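# Slide out the lighter slide box's inner tray

## Task

Find the slide box whose colour is lighter. Push its inner drawer out through the box end that faces away from the robot's base, by at least a few centimetres, so that it stays out without the robot holding it. Everything else should end up roughly where it started. The task fails immediately if the gripper grasps the outer shell of either box, if either box shifts or rotates more than slightly, or if any drawer gets pushed out to about half its length. At the end, release and move the gripper away.

## Robot and tools

Robot: a single arm with a two-finger parallel gripper. The fingers extend along the gripper's own +x axis and close along its y axis. The reported hand point (end_effector_position) sits between the finger pads, 3 to 4 cm short of the fingertips.

Scene frame: the origin is on the table surface directly beneath the arm's base. +z is up, and +y is to the left when facing along +x. The base itself may be slightly tilted. Hand positions are in metres and orientation is a wxyz quaternion. Reported positions can be off, more so when the arm is stretched far.

Tool execute_actions takes "actions", a list that is empty or holds one item, plus an optional "pictures" boolean. Pictures come back when the list is empty or pictures is true.
- An empty list only reports the current state.
- A wait is {"steps": n} with no rows, n up to 300. Each step is 1/30 s, counted from the previous result, so your reply time is included.
- An action is {"rows": [...], "steps": n}, with n from 12 to 15 (default 15) and 1 to 15 rows. Each row drives one step, and the last row repeats if the rows run out. Every row holds 7 numbers in [-1, 1]: dx, dy, dz, rx, ry, rz, opening. The first six are a relative target, not a pose. They are expressed in the gripper's own axes and measured from the hand pose shown in the latest result. Before any result has shown it, and for later calls within one reply, they are measured from wherever the hand is when the action begins. All rows share that same reference; they do not add up. 1.0 equals 0.6 m of translation or 180 degrees of rotation, and rx, ry, rz form a single rotation vector. All zeros pulls the hand back to the reference; it is not a pause.
- opening is absolute: +1 is fully open (0.088 m), and the bare fingers touch near -0.80. Values down to -1 squeeze harder but move no further. Closing from fully open takes at least about 0.5 s.

Tool move takes "target", one 7-number row with the same layout and the same reference pose as above, and an optional "speed" in m/s from 0.002 to 0.5 (default 0.25). Rotation is capped at twice that value in rad/s. The hand follows a straight path lasting 0.5 to 10 s; a longer path is cut off at 10 s before arrival. Rotation takes the shorter direction. The opening is sent when the move starts. The path ignores obstacles, and the real hand lags, drifts, and can overshoot the speed, especially when the arm is nearly straight. Contacts hit harder at high speed, and a target set deeper past the contact presses harder. The result adds a "move:" line giving the ending (done, off_target, moving, held, fault), any limits that acted (paced: the command was clipped; held: some steps were blocked, after which the arm may lurch fast), and the distance left to target.

Tool wait takes "seconds" (0 to 10) and sends nothing new. Tool zoom_image takes "camera" (cam_head_left, cam_head_right, cam_high or cam_low, each 504x504) and "region" [x0, y0, x1, y1] in pixels from the top-left, at most 504 by 504. Tool finished_scene takes "scene", the number of the current scene; it is final and reports whether the goal was met.

Timing: each action's result is captured 12 steps before it ends. Those leftover steps then run while you compose your reply, and your next command starts afterwards. Each step, the commanded pose is limited to 70 mm and 16 degrees away from the measured hand. After an action the arm only continues to that last limited pose, so far goals need several calls. Check the pose in each result and send the remainder. A "Hand target" line appears only when nothing is kept back. Joint friction can leave the hand short or slightly tilted, and tiny moves may do nothing; correct tilt when you see it.

Result lines: the state line gives pose and linear and angular velocity. Joint positions and velocities list waist, shoulder, elbow, wrist pitch, wrist yaw, wrist roll, then finger-pad gap in metres. Joint ranges in rad: waist -3.054 to 3.054, shoulder 0.000 to 3.142, elbow 0.000 to 2.356, wrist pitch -1.571 to 1.571, wrist yaw -1.571 to 1.571, wrist roll -3.142 to 3.142. grip_measured is the finger opening on the command scale, which may carry a constant error of about 1 mm. To hold something, command an opening well below it. The pad force tops out near 34 N. "pose unreachable" means the clearance check altered or blocked the command; HELD flags the steps where that happened. A TORQUE FAULT occurs when a joint hits its load limit (N m: waist 18.2, shoulder 22.5, elbow 22.4, wrist pitch 5.92, wrist yaw 5.9, wrist roll 5.54). It freezes the arm for 10 s and drops the rest of the call. MOTOR HOT warns from 50 °C; an OVER-TEMPERATURE FAULT at 95 °C holds the arm and may cut power.

Cameras come with a calibration in OpenCV conventions (K, distortion D, T_world_to_cam in metres), which may be off by a few degrees and millimetres.

Avoid: grasping either box's outer case, shifting or twisting the boxes, pushing a drawer out near half its length, knocking anything off the table, fast impacts, and hard sustained pushing. Push the drawer gently with the fingertips from the near end, then open and retreat.

Each tool is called as name([rows], argument=value, ...), one row to a line, values as JSON.

## Session

I'll start by looking at the current state.

execute_actions(actions=[])

Scene clock: 0.00 s of 3750.00 s.
end_effector_position=(+0.4131, +0.1828, +0.1320) grip_measured=+0.844 end_effector_quat_wxyz=(+0.716, +0.575, +0.288, -0.271) end_effector_velocity=(-0.003, -0.002, -0.002) end_effector_angular_velocity=(-0.017, +0.015, +0.016)
Joint positions: [0.454 2.122 0.971 0.308 0.303 1.885 0.08 ]
Joint velocities: [-0.002 -0.002 -0.007 -0.007 -0.007 -0.022 -0.   ]
Heat: hottest shoulder 30 °C (+0.0 °C/min).
Hand target: +0.413, +0.183, +0.132; +0.716, +0.575, +0.288, -0.271

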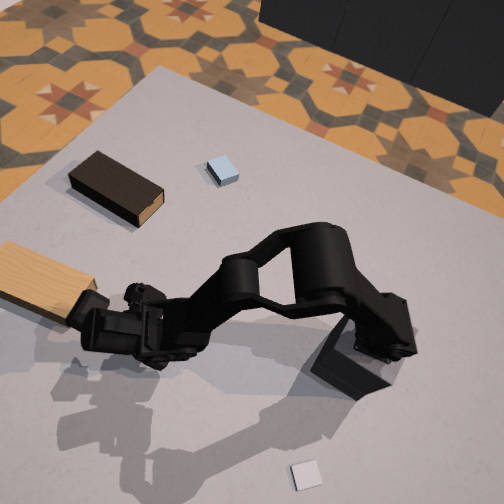

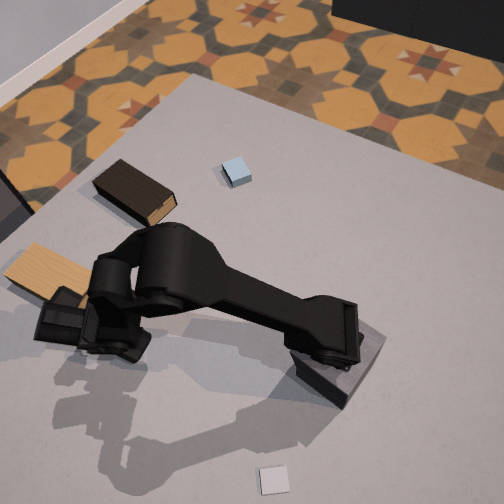

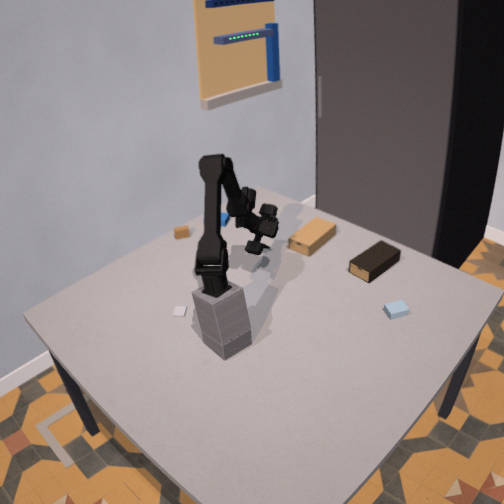

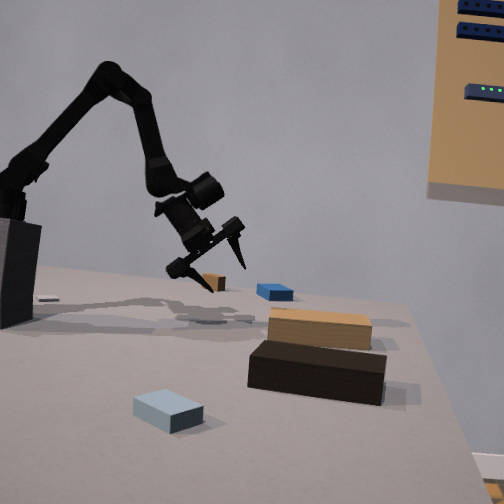

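zoom_image(camera="cam_high", region=[240, 190, 420, 300])

zoom_image(camera="cam_low", region=[220, 280, 420, 420])

zoom_image(camera="cam_head_left", region=[0, 130, 200, 350])

zoom_image(camera="cam_head_right", region=[0, 140, 200, 340])

Region (240, 190, 420, 300) of cam_high's 504x504 image, scaled by 2.800, with more detail than that image has.

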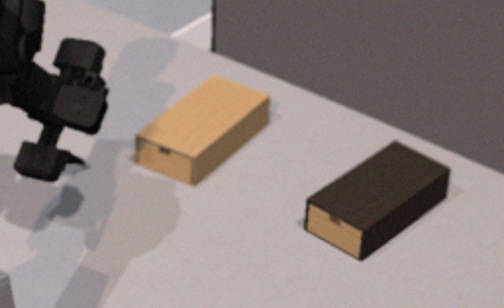

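Region (220, 280, 420, 420) of cam_low's 504x504 image, scaled by 2.520, with more detail than that image has; it fills the top 353 rows of this view, and the rest is white.

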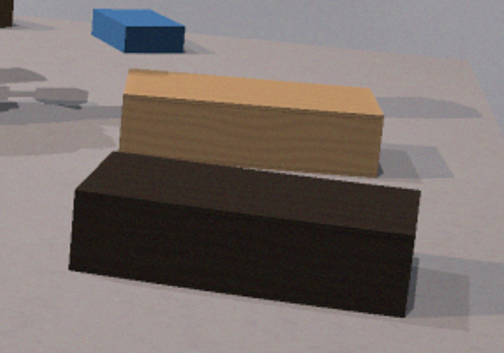

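Region (0, 130, 200, 350) of cam_head_left's 504x504 image, scaled by 2.291, with more detail than that image has; it fills the left 458 columns of this view, and the rest is white.

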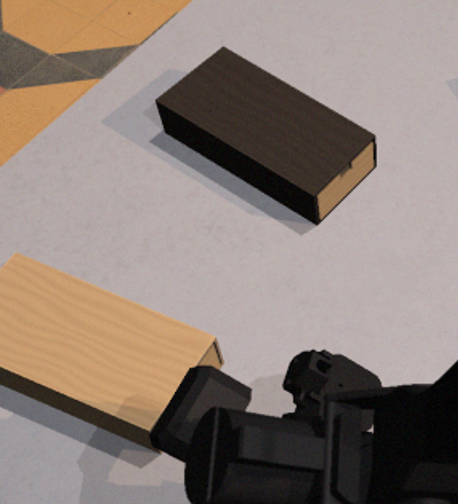

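Region (0, 140, 200, 340) of cam_head_right's 504x504 image, scaled by 2.520, with more detail than that image has.

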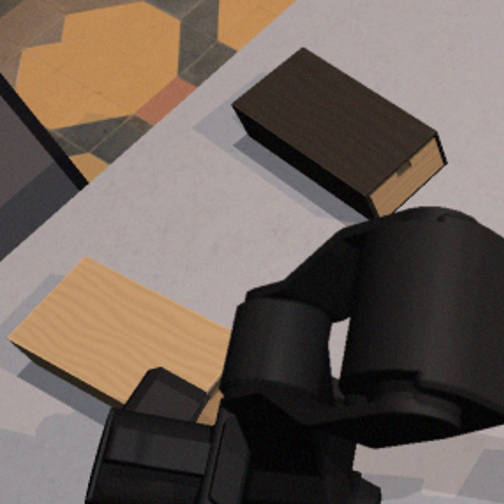

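move(target=[0.1112, -0.0764, 0.0667, -0.4346, -0.1186, 0.1552, -1.0], speed=0.3)

Scene clock: 11.30 s of 3750.00 s.
end_effector_position=(+0.4302, +0.1332, +0.0642) grip_measured=-0.789 end_effector_quat_wxyz=(+0.989, -0.002, +0.146, +0.030) end_effector_velocity=(-0.002, -0.002, -0.005) end_effector_angular_velocity=(-0.023, +0.019, +0.017)
Joint positions: [0.37  2.743 0.894 1.571 0.326 0.27  0.   ]
Joint velocities: [-0.007  0.007 -0.002 -0.007 -0.022 -0.022 -0.   ]
Heat: hottest shoulder 33 °C (+15.9 °C/min).
Hand target: +0.429, +0.131, +0.059; +0.988, -0.007, +0.150, +0.030
Off the commanded pose: 0.005 m, 2 deg.
joint sent to its limit — the command would take joint 4 (wrist pitch) past its upper limit, so that joint was sent only as far as its limit.
Kept back: nothing.
After step 90, 5.27 s passed at rest.
move: done

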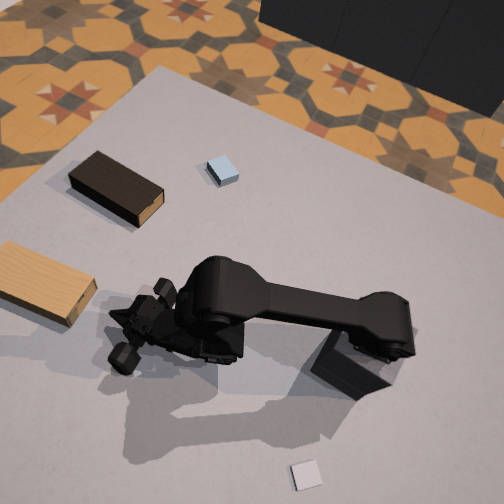

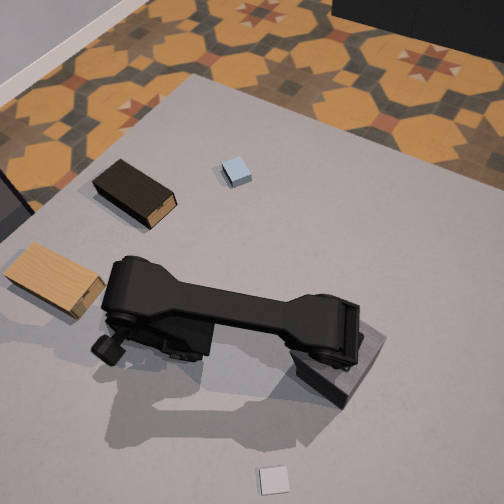

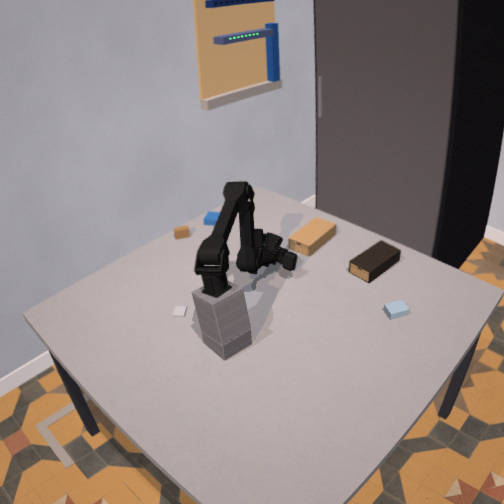

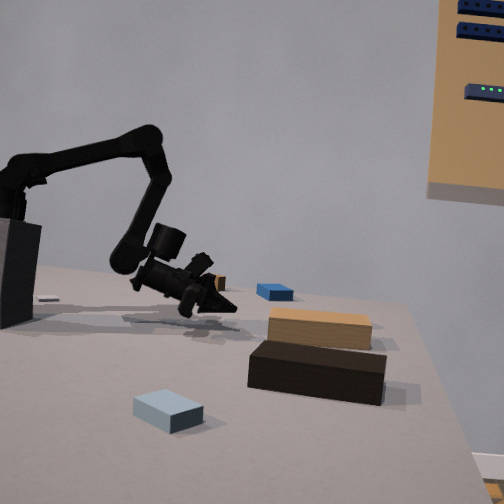

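zoom_image(camera="cam_head_left", region=[0, 220, 220, 400])

zoom_image(camera="cam_low", region=[100, 210, 400, 370])

Region (0, 220, 220, 400) of cam_head_left's 504x504 image, scaled by 2.291, with more detail than that image has; it fills the top 412 rows of this view, and the rest is white.

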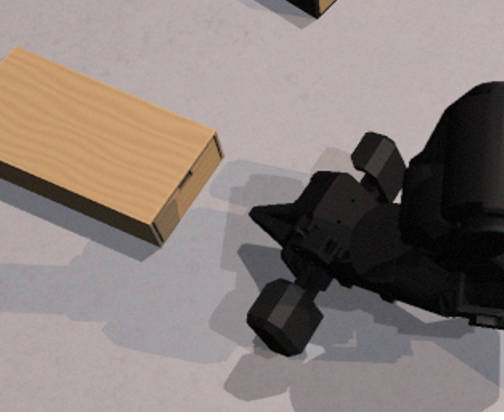

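Region (100, 210, 400, 370) of cam_low's 504x504 image, scaled by 1.680, with more detail than that image has; it fills the top 269 rows of this view, and the rest is white.

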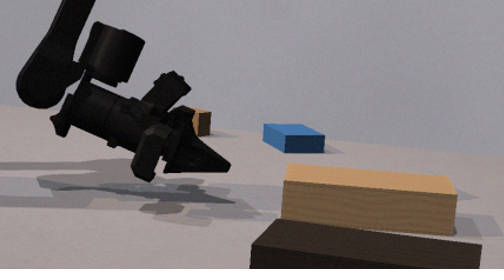

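move(target=[0.0923, -0.0185, -0.0208, -0.004, 0.0, 0.0133, -1.0], speed=0.1)

zoom_image(camera="cam_low", region=[140, 230, 400, 370])

zoom_image(camera="cam_head_left", region=[0, 220, 220, 400])

Scene clock: 17.40 s of 3750.00 s.
end_effector_position=(+0.4813, +0.1276, +0.0422) grip_measured=-0.789 end_effector_quat_wxyz=(+0.989, -0.002, +0.140, +0.051) end_effector_velocity=(+0.004, -0.001, +0.003) end_effector_angular_velocity=(+0.001, -0.016, +0.004)
Joint positions: [0.289 2.853 1.139 1.464 0.209 0.236 0.   ]
Joint velocities: [-0.007  0.002  0.012  0.007 -0.007 -0.007 -0.   ]
Heat: hottest shoulder 33 °C (+10.3 °C/min).
Hand target: +0.480, +0.125, +0.036; +0.988, -0.006, +0.146, +0.051
Off the commanded pose: 0.007 m, 1 deg.
Kept back: nothing.
After step 90, 2.00 s passed at rest.
move: done

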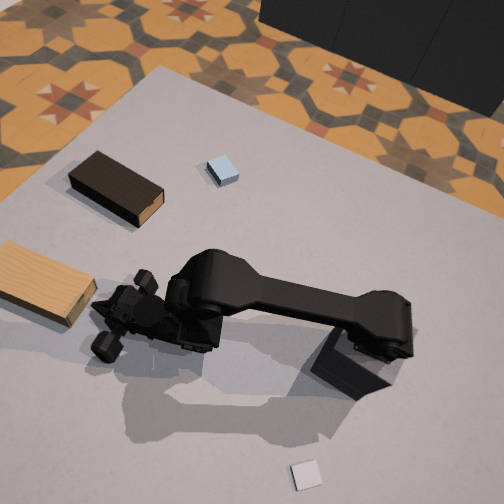

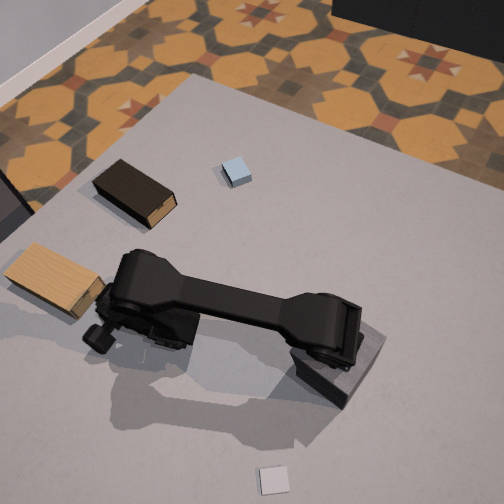

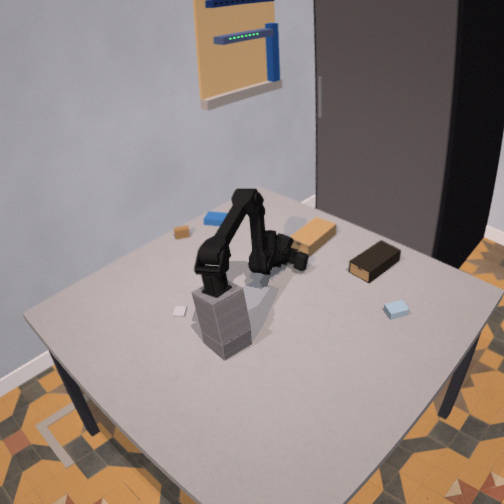

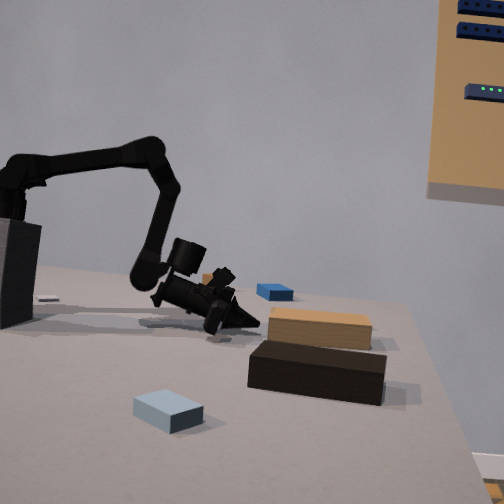

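Region (140, 230, 400, 370) of cam_low's 504x504 image, scaled by 1.938, with more detail than that image has; it fills the top 271 rows of this view, and the rest is white.

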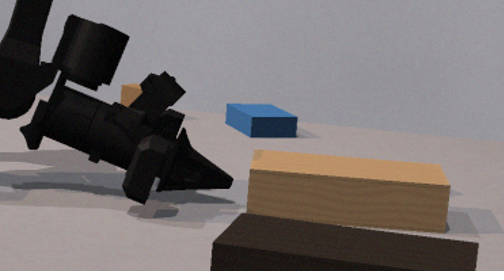

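Region (0, 220, 220, 400) of cam_head_left's 504x504 image, scaled by 2.291, with more detail than that image has; it fills the top 412 rows of this view, and the rest is white.

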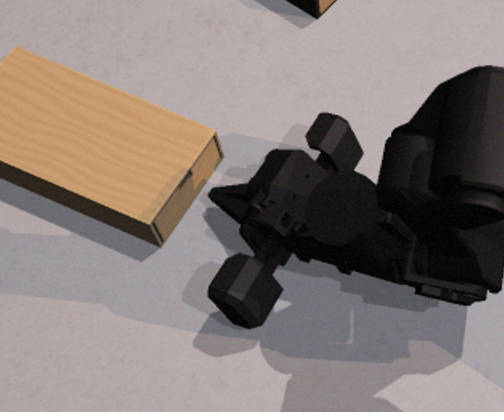

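zoom_image(camera="cam_low", region=[190, 280, 300, 350])

zoom_image(camera="cam_high", region=[240, 200, 350, 290])

Region (190, 280, 300, 350) of cam_low's 504x504 image, scaled by 4.582, with more detail than that image has; it fills the top 321 rows of this view, and the rest is white.

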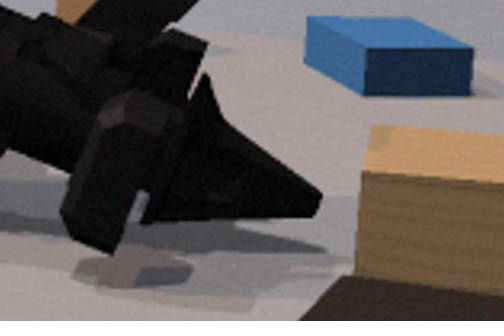

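Region (240, 200, 350, 290) of cam_high's 504x504 image, scaled by 4.582, with more detail than that image has; it fills the top 412 rows of this view, and the rest is white.

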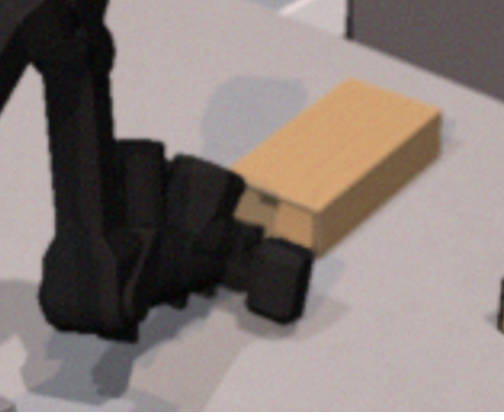

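move(target=[-0.0235, -0.0039, 0.1022, 0.4955, 0.0386, -0.039, 1.0], speed=0.3)

zoom_image(camera="cam_low", region=[150, 220, 330, 350])

zoom_image(camera="cam_head_left", region=[0, 220, 220, 400])

Scene clock: 30.33 s of 3750.00 s.
end_effector_position=(+0.4863, +0.1252, +0.1026) grip_measured=+1.000 end_effector_quat_wxyz=(+0.700, +0.679, +0.189, -0.116) end_effector_velocity=(-0.004, -0.002, -0.005) end_effector_angular_velocity=(-0.012, +0.026, +0.003)
Joint positions: [0.239 2.51  0.996 1.115 0.127 1.797 0.088]
Joint velocities: [-0.002 -0.002 -0.007 -0.022 -0.007 -0.007  0.   ]
Heat: hottest shoulder 35 °C (+9.9 °C/min).
Hand target: +0.486, +0.125, +0.105; +0.698, +0.681, +0.189, -0.116
Off the commanded pose: 0.003 m, 0 deg.
Kept back: nothing.
After step 90, 6.80 s passed at rest.
move: done

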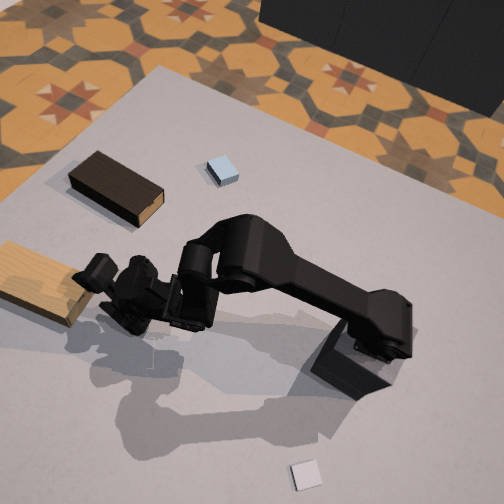

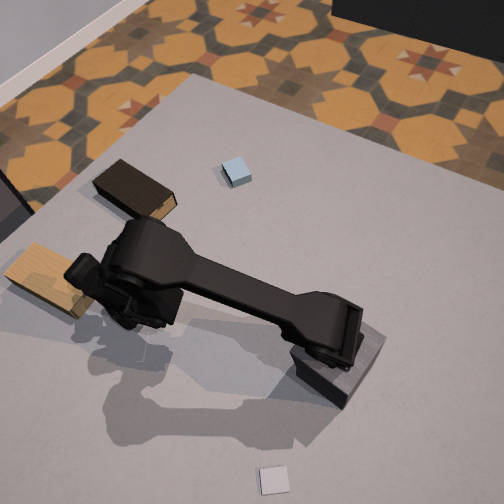

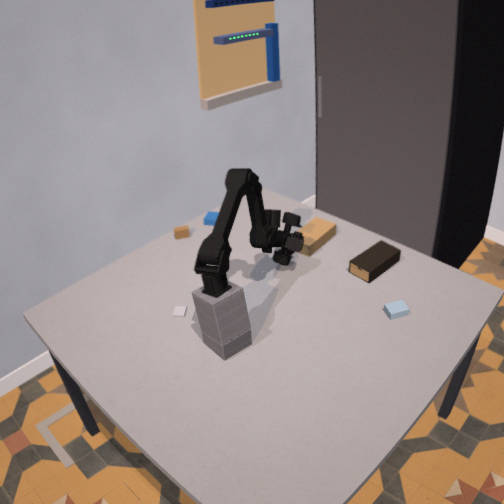

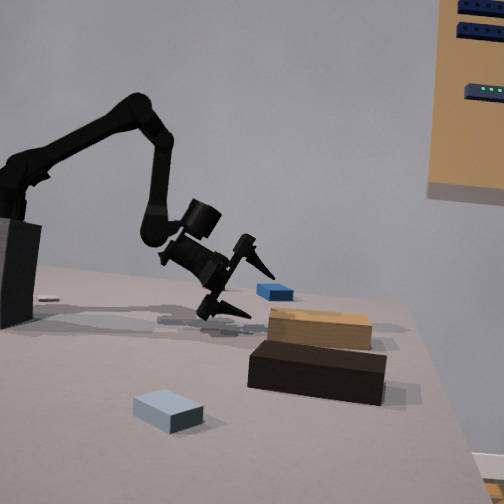

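Region (150, 220, 330, 350) of cam_low's 504x504 image, scaled by 2.800, with more detail than that image has.

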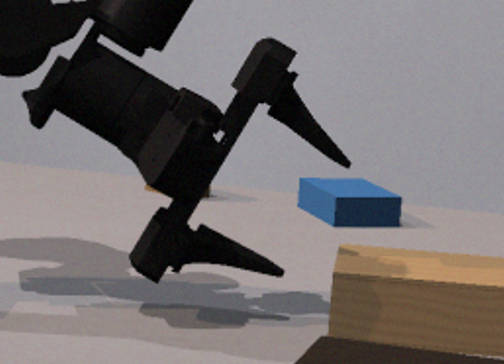

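Region (0, 220, 220, 400) of cam_head_left's 504x504 image, scaled by 2.291, with more detail than that image has; it fills the top 412 rows of this view, and the rest is white.

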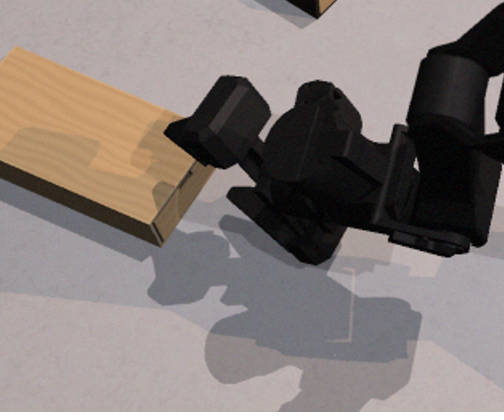

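move(target=[0.0637, -0.0065, -0.0085, 0.0, 0.0, -0.0389, 1.0], speed=0.08)

zoom_image(camera="cam_low", region=[150, 220, 330, 350])

zoom_image(camera="cam_head_left", region=[0, 220, 220, 400])

Scene clock: 34.40 s of 3750.00 s.
end_effector_position=(+0.5188, +0.1358, +0.0896) grip_measured=+1.000 end_effector_quat_wxyz=(+0.694, +0.666, +0.227, -0.153) end_effector_velocity=(+0.001, -0.000, -0.003) end_effector_angular_velocity=(-0.022, +0.020, +0.012)
Joint positions: [0.233 2.537 1.196 0.834 0.095 1.801 0.088]
Joint velocities: [-0.002  0.002  0.017 -0.037 -0.007 -0.022  0.   ]
Heat: hottest shoulder 36 °C (+10.5 °C/min).
Hand target: +0.518, +0.134, +0.083; +0.692, +0.665, +0.231, -0.158
Off the commanded pose: 0.007 m, 1 deg.
Kept back: nothing.
move: done

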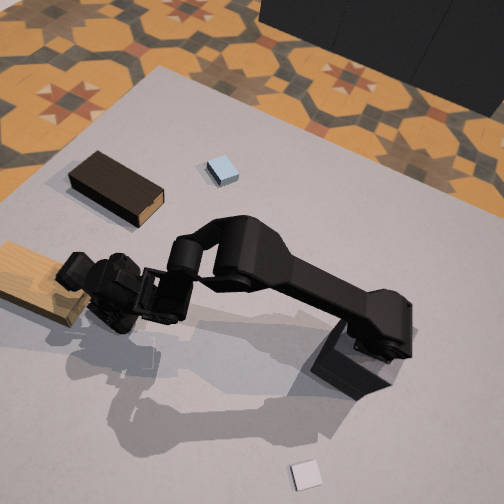

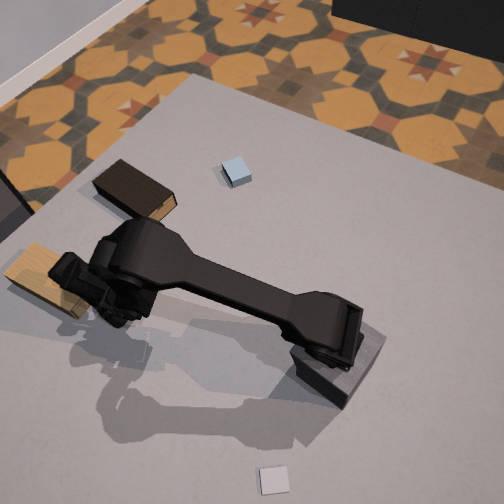

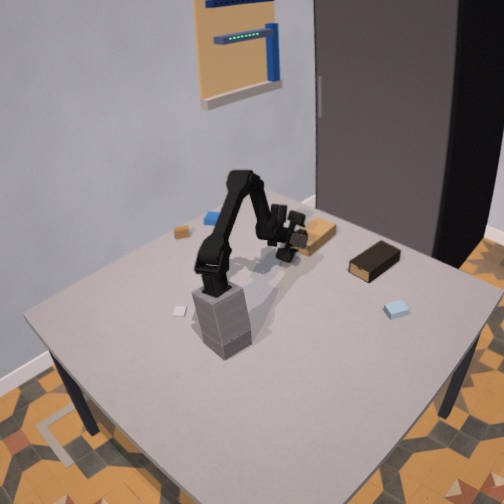

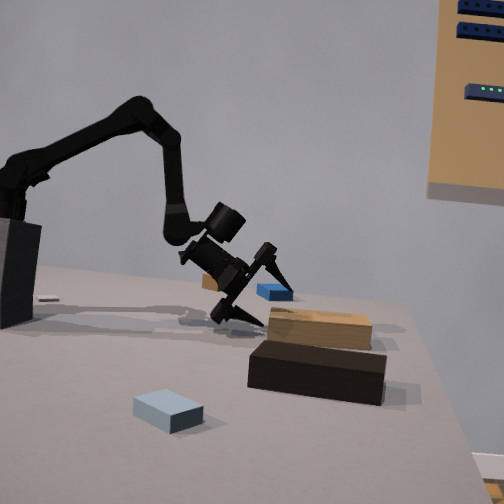

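Region (150, 220, 330, 350) of cam_low's 504x504 image, scaled by 2.800, with more detail than that image has.

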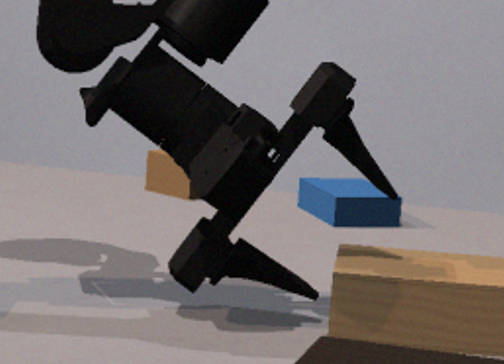

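Region (0, 220, 220, 400) of cam_head_left's 504x504 image, scaled by 2.291, with more detail than that image has; it fills the top 412 rows of this view, and the rest is white.

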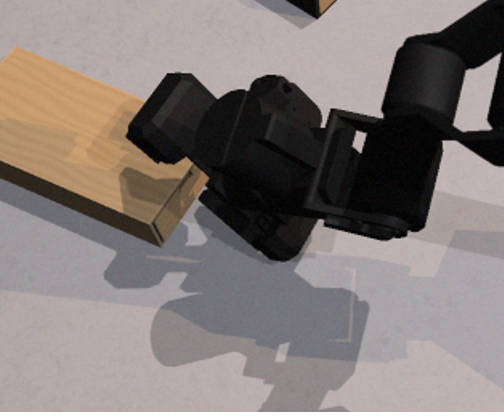

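move(target=[0.0539, 0.0229, 0.0036, 0.0, 0.0, 0.0, 1.0], speed=0.03)

zoom_image(camera="cam_low", region=[180, 230, 420, 370])

zoom_image(camera="cam_high", region=[240, 180, 380, 290])

Scene clock: 37.57 s of 3750.00 s.
end_effector_position=(+0.5538, +0.1398, +0.0918) grip_measured=+1.000 end_effector_quat_wxyz=(+0.694, +0.668, +0.223, -0.149) end_effector_velocity=(+0.002, -0.000, -0.002) end_effector_angular_velocity=(-0.016, +0.002, +0.015)
Joint positions: [0.217 2.597 1.369 0.734 0.082 1.797 0.088]
Joint velocities: [-0.002  0.007  0.012 -0.007 -0.007 -0.022  0.   ]
Heat: hottest shoulder 37 °C (+11.2 °C/min).
Hand target: +0.553, +0.137, +0.085; +0.694, +0.666, +0.227, -0.153
Off the commanded pose: 0.008 m, 1 deg.
Kept back: nothing.
move: done

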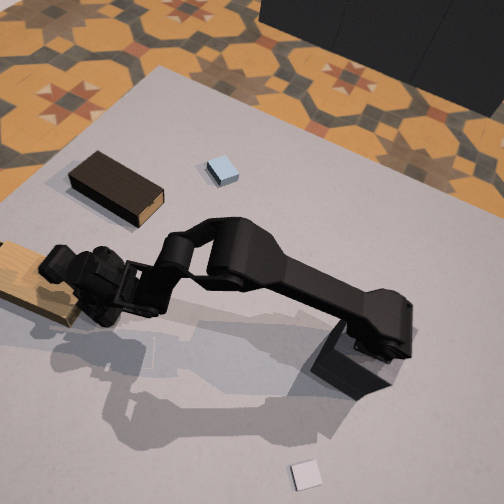

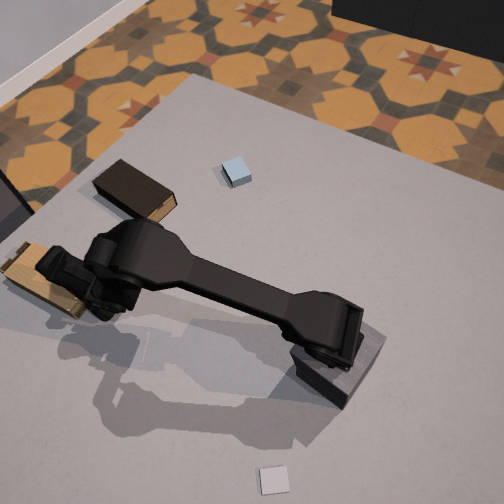

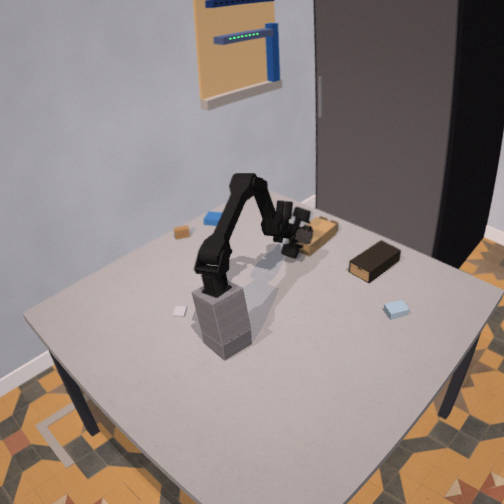

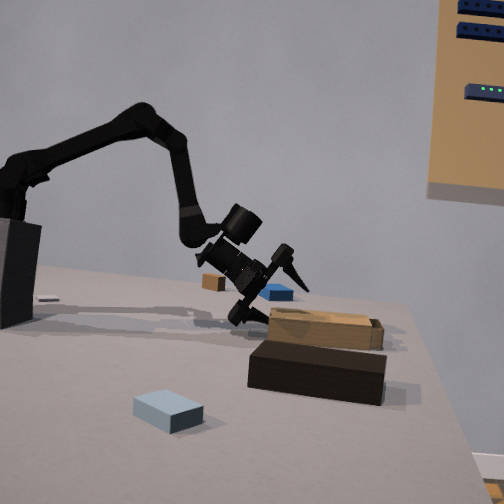

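Region (180, 230, 420, 370) of cam_low's 504x504 image, scaled by 2.100, with more detail than that image has; it fills the top 294 rows of this view, and the rest is white.

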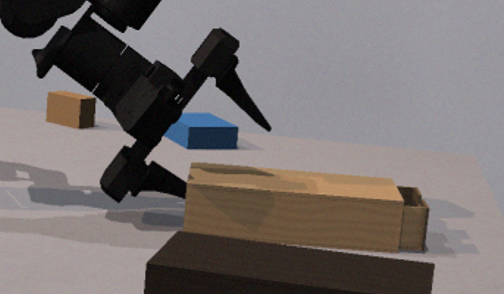

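Region (240, 180, 380, 290) of cam_high's 504x504 image, scaled by 3.600, with more detail than that image has; it fills the top 396 rows of this view, and the rest is white.

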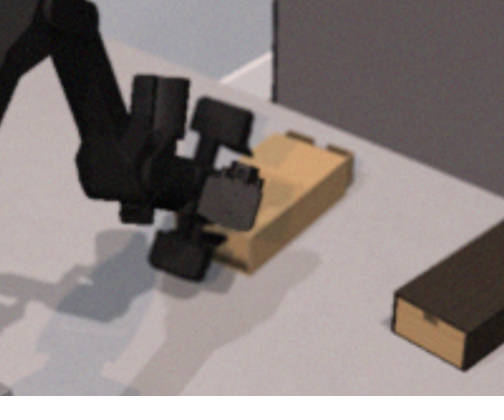

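move(target=[0.009, -0.016, 0.0032, 0.0, 0.0, 0.0, 1.0], speed=0.03)

zoom_image(camera="cam_low", region=[200, 270, 400, 360])

Scene clock: 39.97 s of 3750.00 s.
end_effector_position=(+0.5538, +0.1390, +0.0870) grip_measured=+1.000 end_effector_quat_wxyz=(+0.694, +0.669, +0.222, -0.146) end_effector_velocity=(+0.002, +0.001, +0.002) end_effector_angular_velocity=(-0.002, -0.001, +0.008)
Joint positions: [0.217 2.615 1.373 0.756 0.082 1.797 0.088]
Joint velocities: [-0.002 -0.002  0.007 -0.007 -0.007 -0.007  0.   ]
Heat: hottest shoulder 37 °C (+10.5 °C/min).
Hand target: +0.553, +0.138, +0.081; +0.694, +0.668, +0.223, -0.149
Off the commanded pose: 0.006 m, 0 deg.
Kept back: nothing.
move: done

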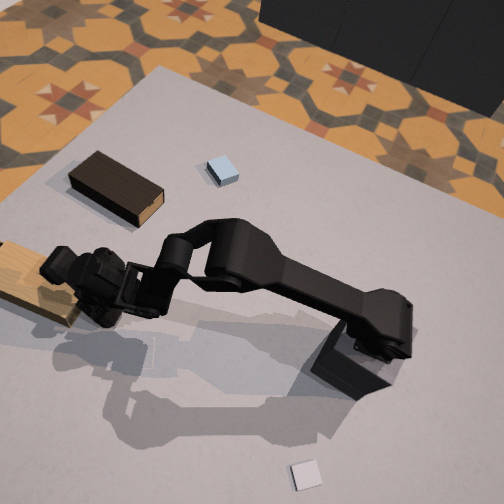

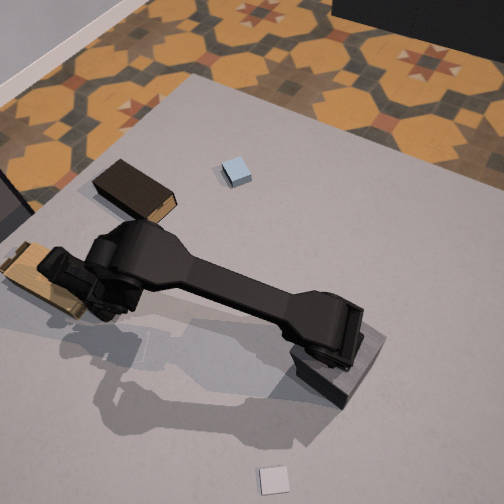

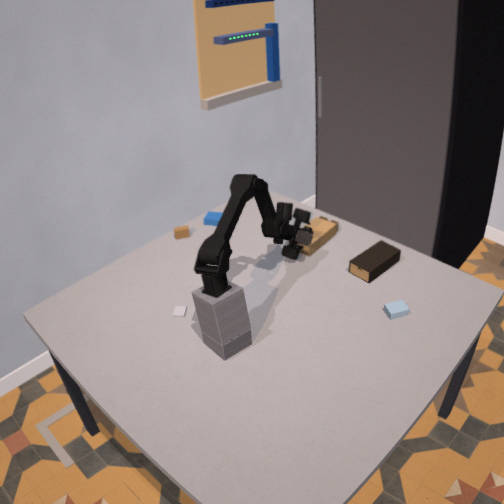

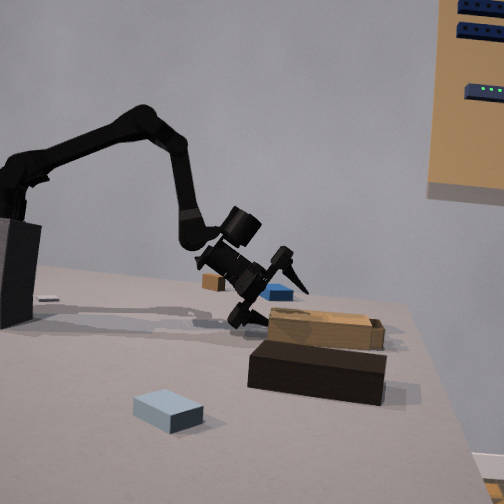

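Region (200, 270, 400, 360) of cam_low's 504x504 image, scaled by 2.520, with more detail than that image has; it fills the top 227 rows of this view, and the rest is white.

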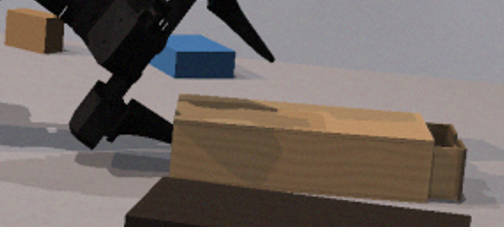

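move(target=[0.0298, 0.0048, 0.0018, 0.0, 0.0, 0.0, 1.0], speed=0.02)

zoom_image(camera="cam_low", region=[200, 270, 420, 360])

Scene clock: 42.07 s of 3750.00 s.
end_effector_position=(+0.5709, +0.1422, +0.0882) grip_measured=+1.000 end_effector_quat_wxyz=(+0.694, +0.672, +0.218, -0.142) end_effector_velocity=(+0.002, -0.004, -0.004) end_effector_angular_velocity=(+0.007, +0.008, -0.006)
Joint positions: [0.213 2.65  1.463 0.712 0.08  1.797 0.088]
Joint velocities: [-0.007  0.012  0.012 -0.007 -0.007  0.007  0.   ]
Heat: hottest shoulder 37 °C (+10.0 °C/min).
Hand target: +0.570, +0.140, +0.081; +0.694, +0.669, +0.222, -0.146
Off the commanded pose: 0.008 m, 1 deg.
Kept back: nothing.
move: done

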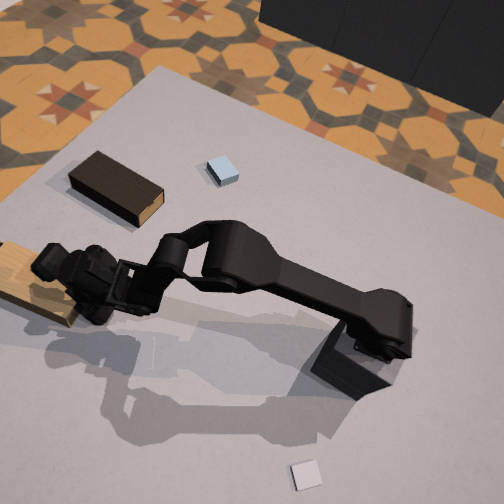

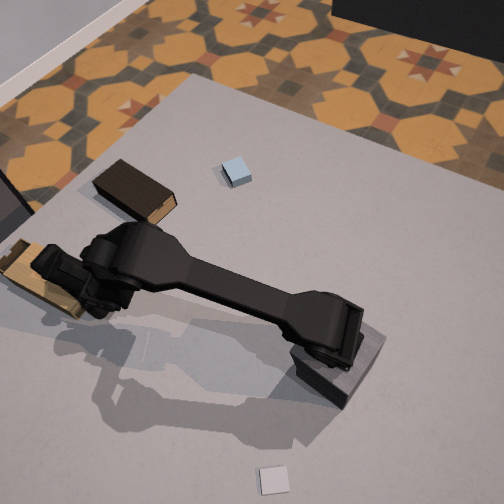

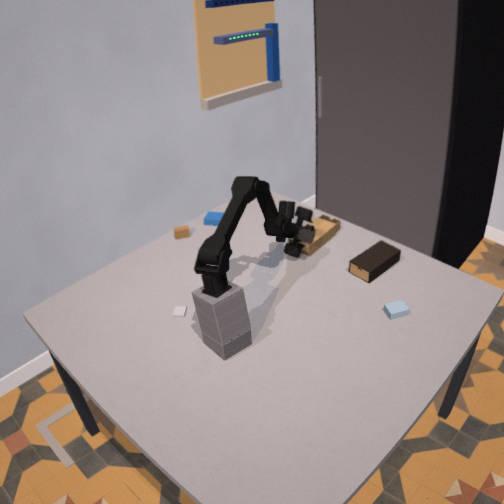

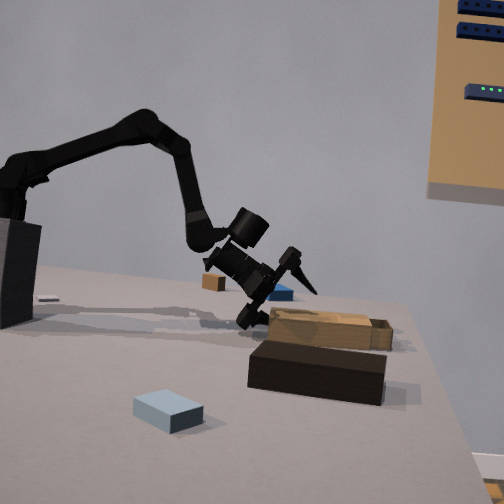

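Region (200, 270, 420, 360) of cam_low's 504x504 image, scaled by 2.291, with more detail than that image has; it fills the top 206 rows of this view, and the rest is white.

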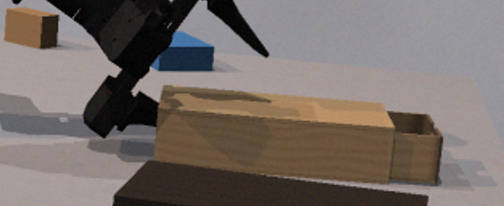

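move(target=[-0.2079, -0.0412, -0.0014, 0.0, 0.0, 0.0, 1.0], speed=0.1)

zoom_image(camera="cam_low", region=[150, 230, 420, 370])

zoom_image(camera="cam_high", region=[240, 180, 420, 300])

Scene clock: 44.90 s of 3750.00 s.
end_effector_position=(+0.4531, +0.1285, +0.1263) grip_measured=+1.000 end_effector_quat_wxyz=(+0.695, +0.670, +0.219, -0.142) end_effector_velocity=(-0.002, -0.003, +0.003) end_effector_angular_velocity=(-0.009, -0.006, -0.005)
Joint positions: [0.256 2.324 0.84  1.005 0.118 1.814 0.088]
Joint velocities: [-0.002 -0.012 -0.017  0.007  0.007 -0.007  0.   ]
Heat: hottest shoulder 38 °C (+10.7 °C/min).
Hand target: +0.451, +0.129, +0.129; +0.694, +0.672, +0.218, -0.142
Off the commanded pose: 0.003 m, 0 deg.
Kept back: nothing.
move: done

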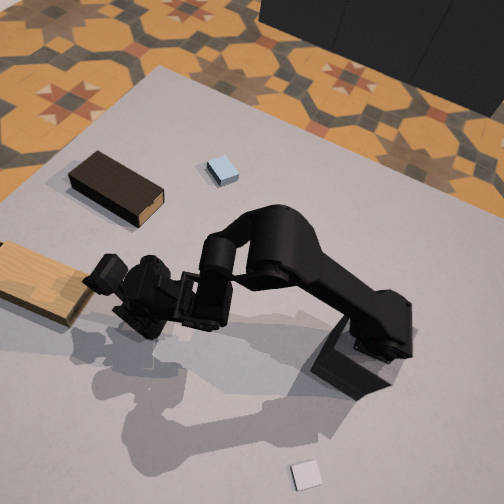

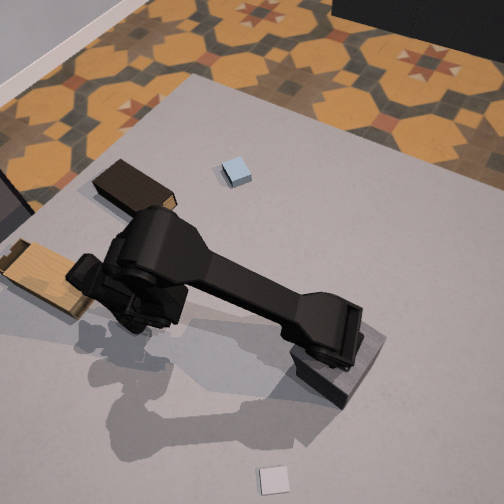

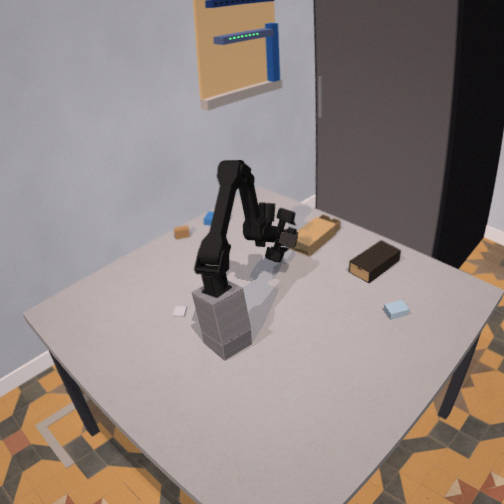

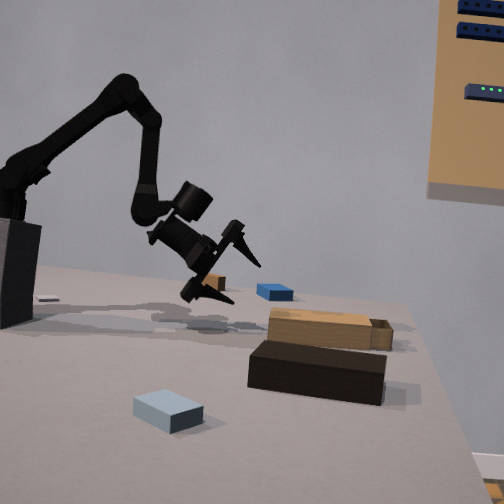

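Region (150, 230, 420, 370) of cam_low's 504x504 image, scaled by 1.867, with more detail than that image has; it fills the top 261 rows of this view, and the rest is white.

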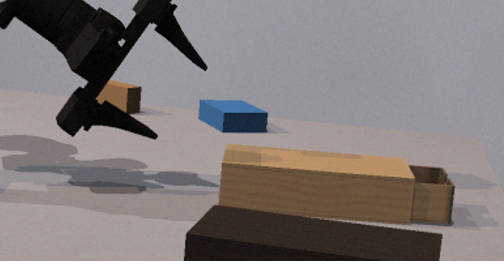

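Region (240, 180, 420, 300) of cam_high's 504x504 image, scaled by 2.800, with more detail than that image has.

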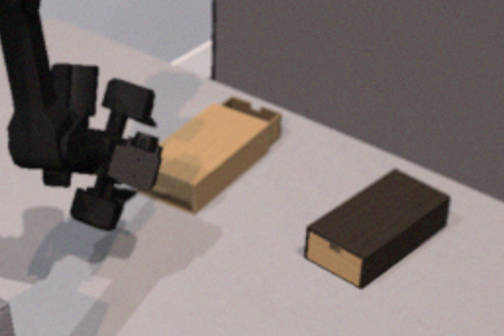

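finished_scene(scene=1)

The scene is finished: the task was done.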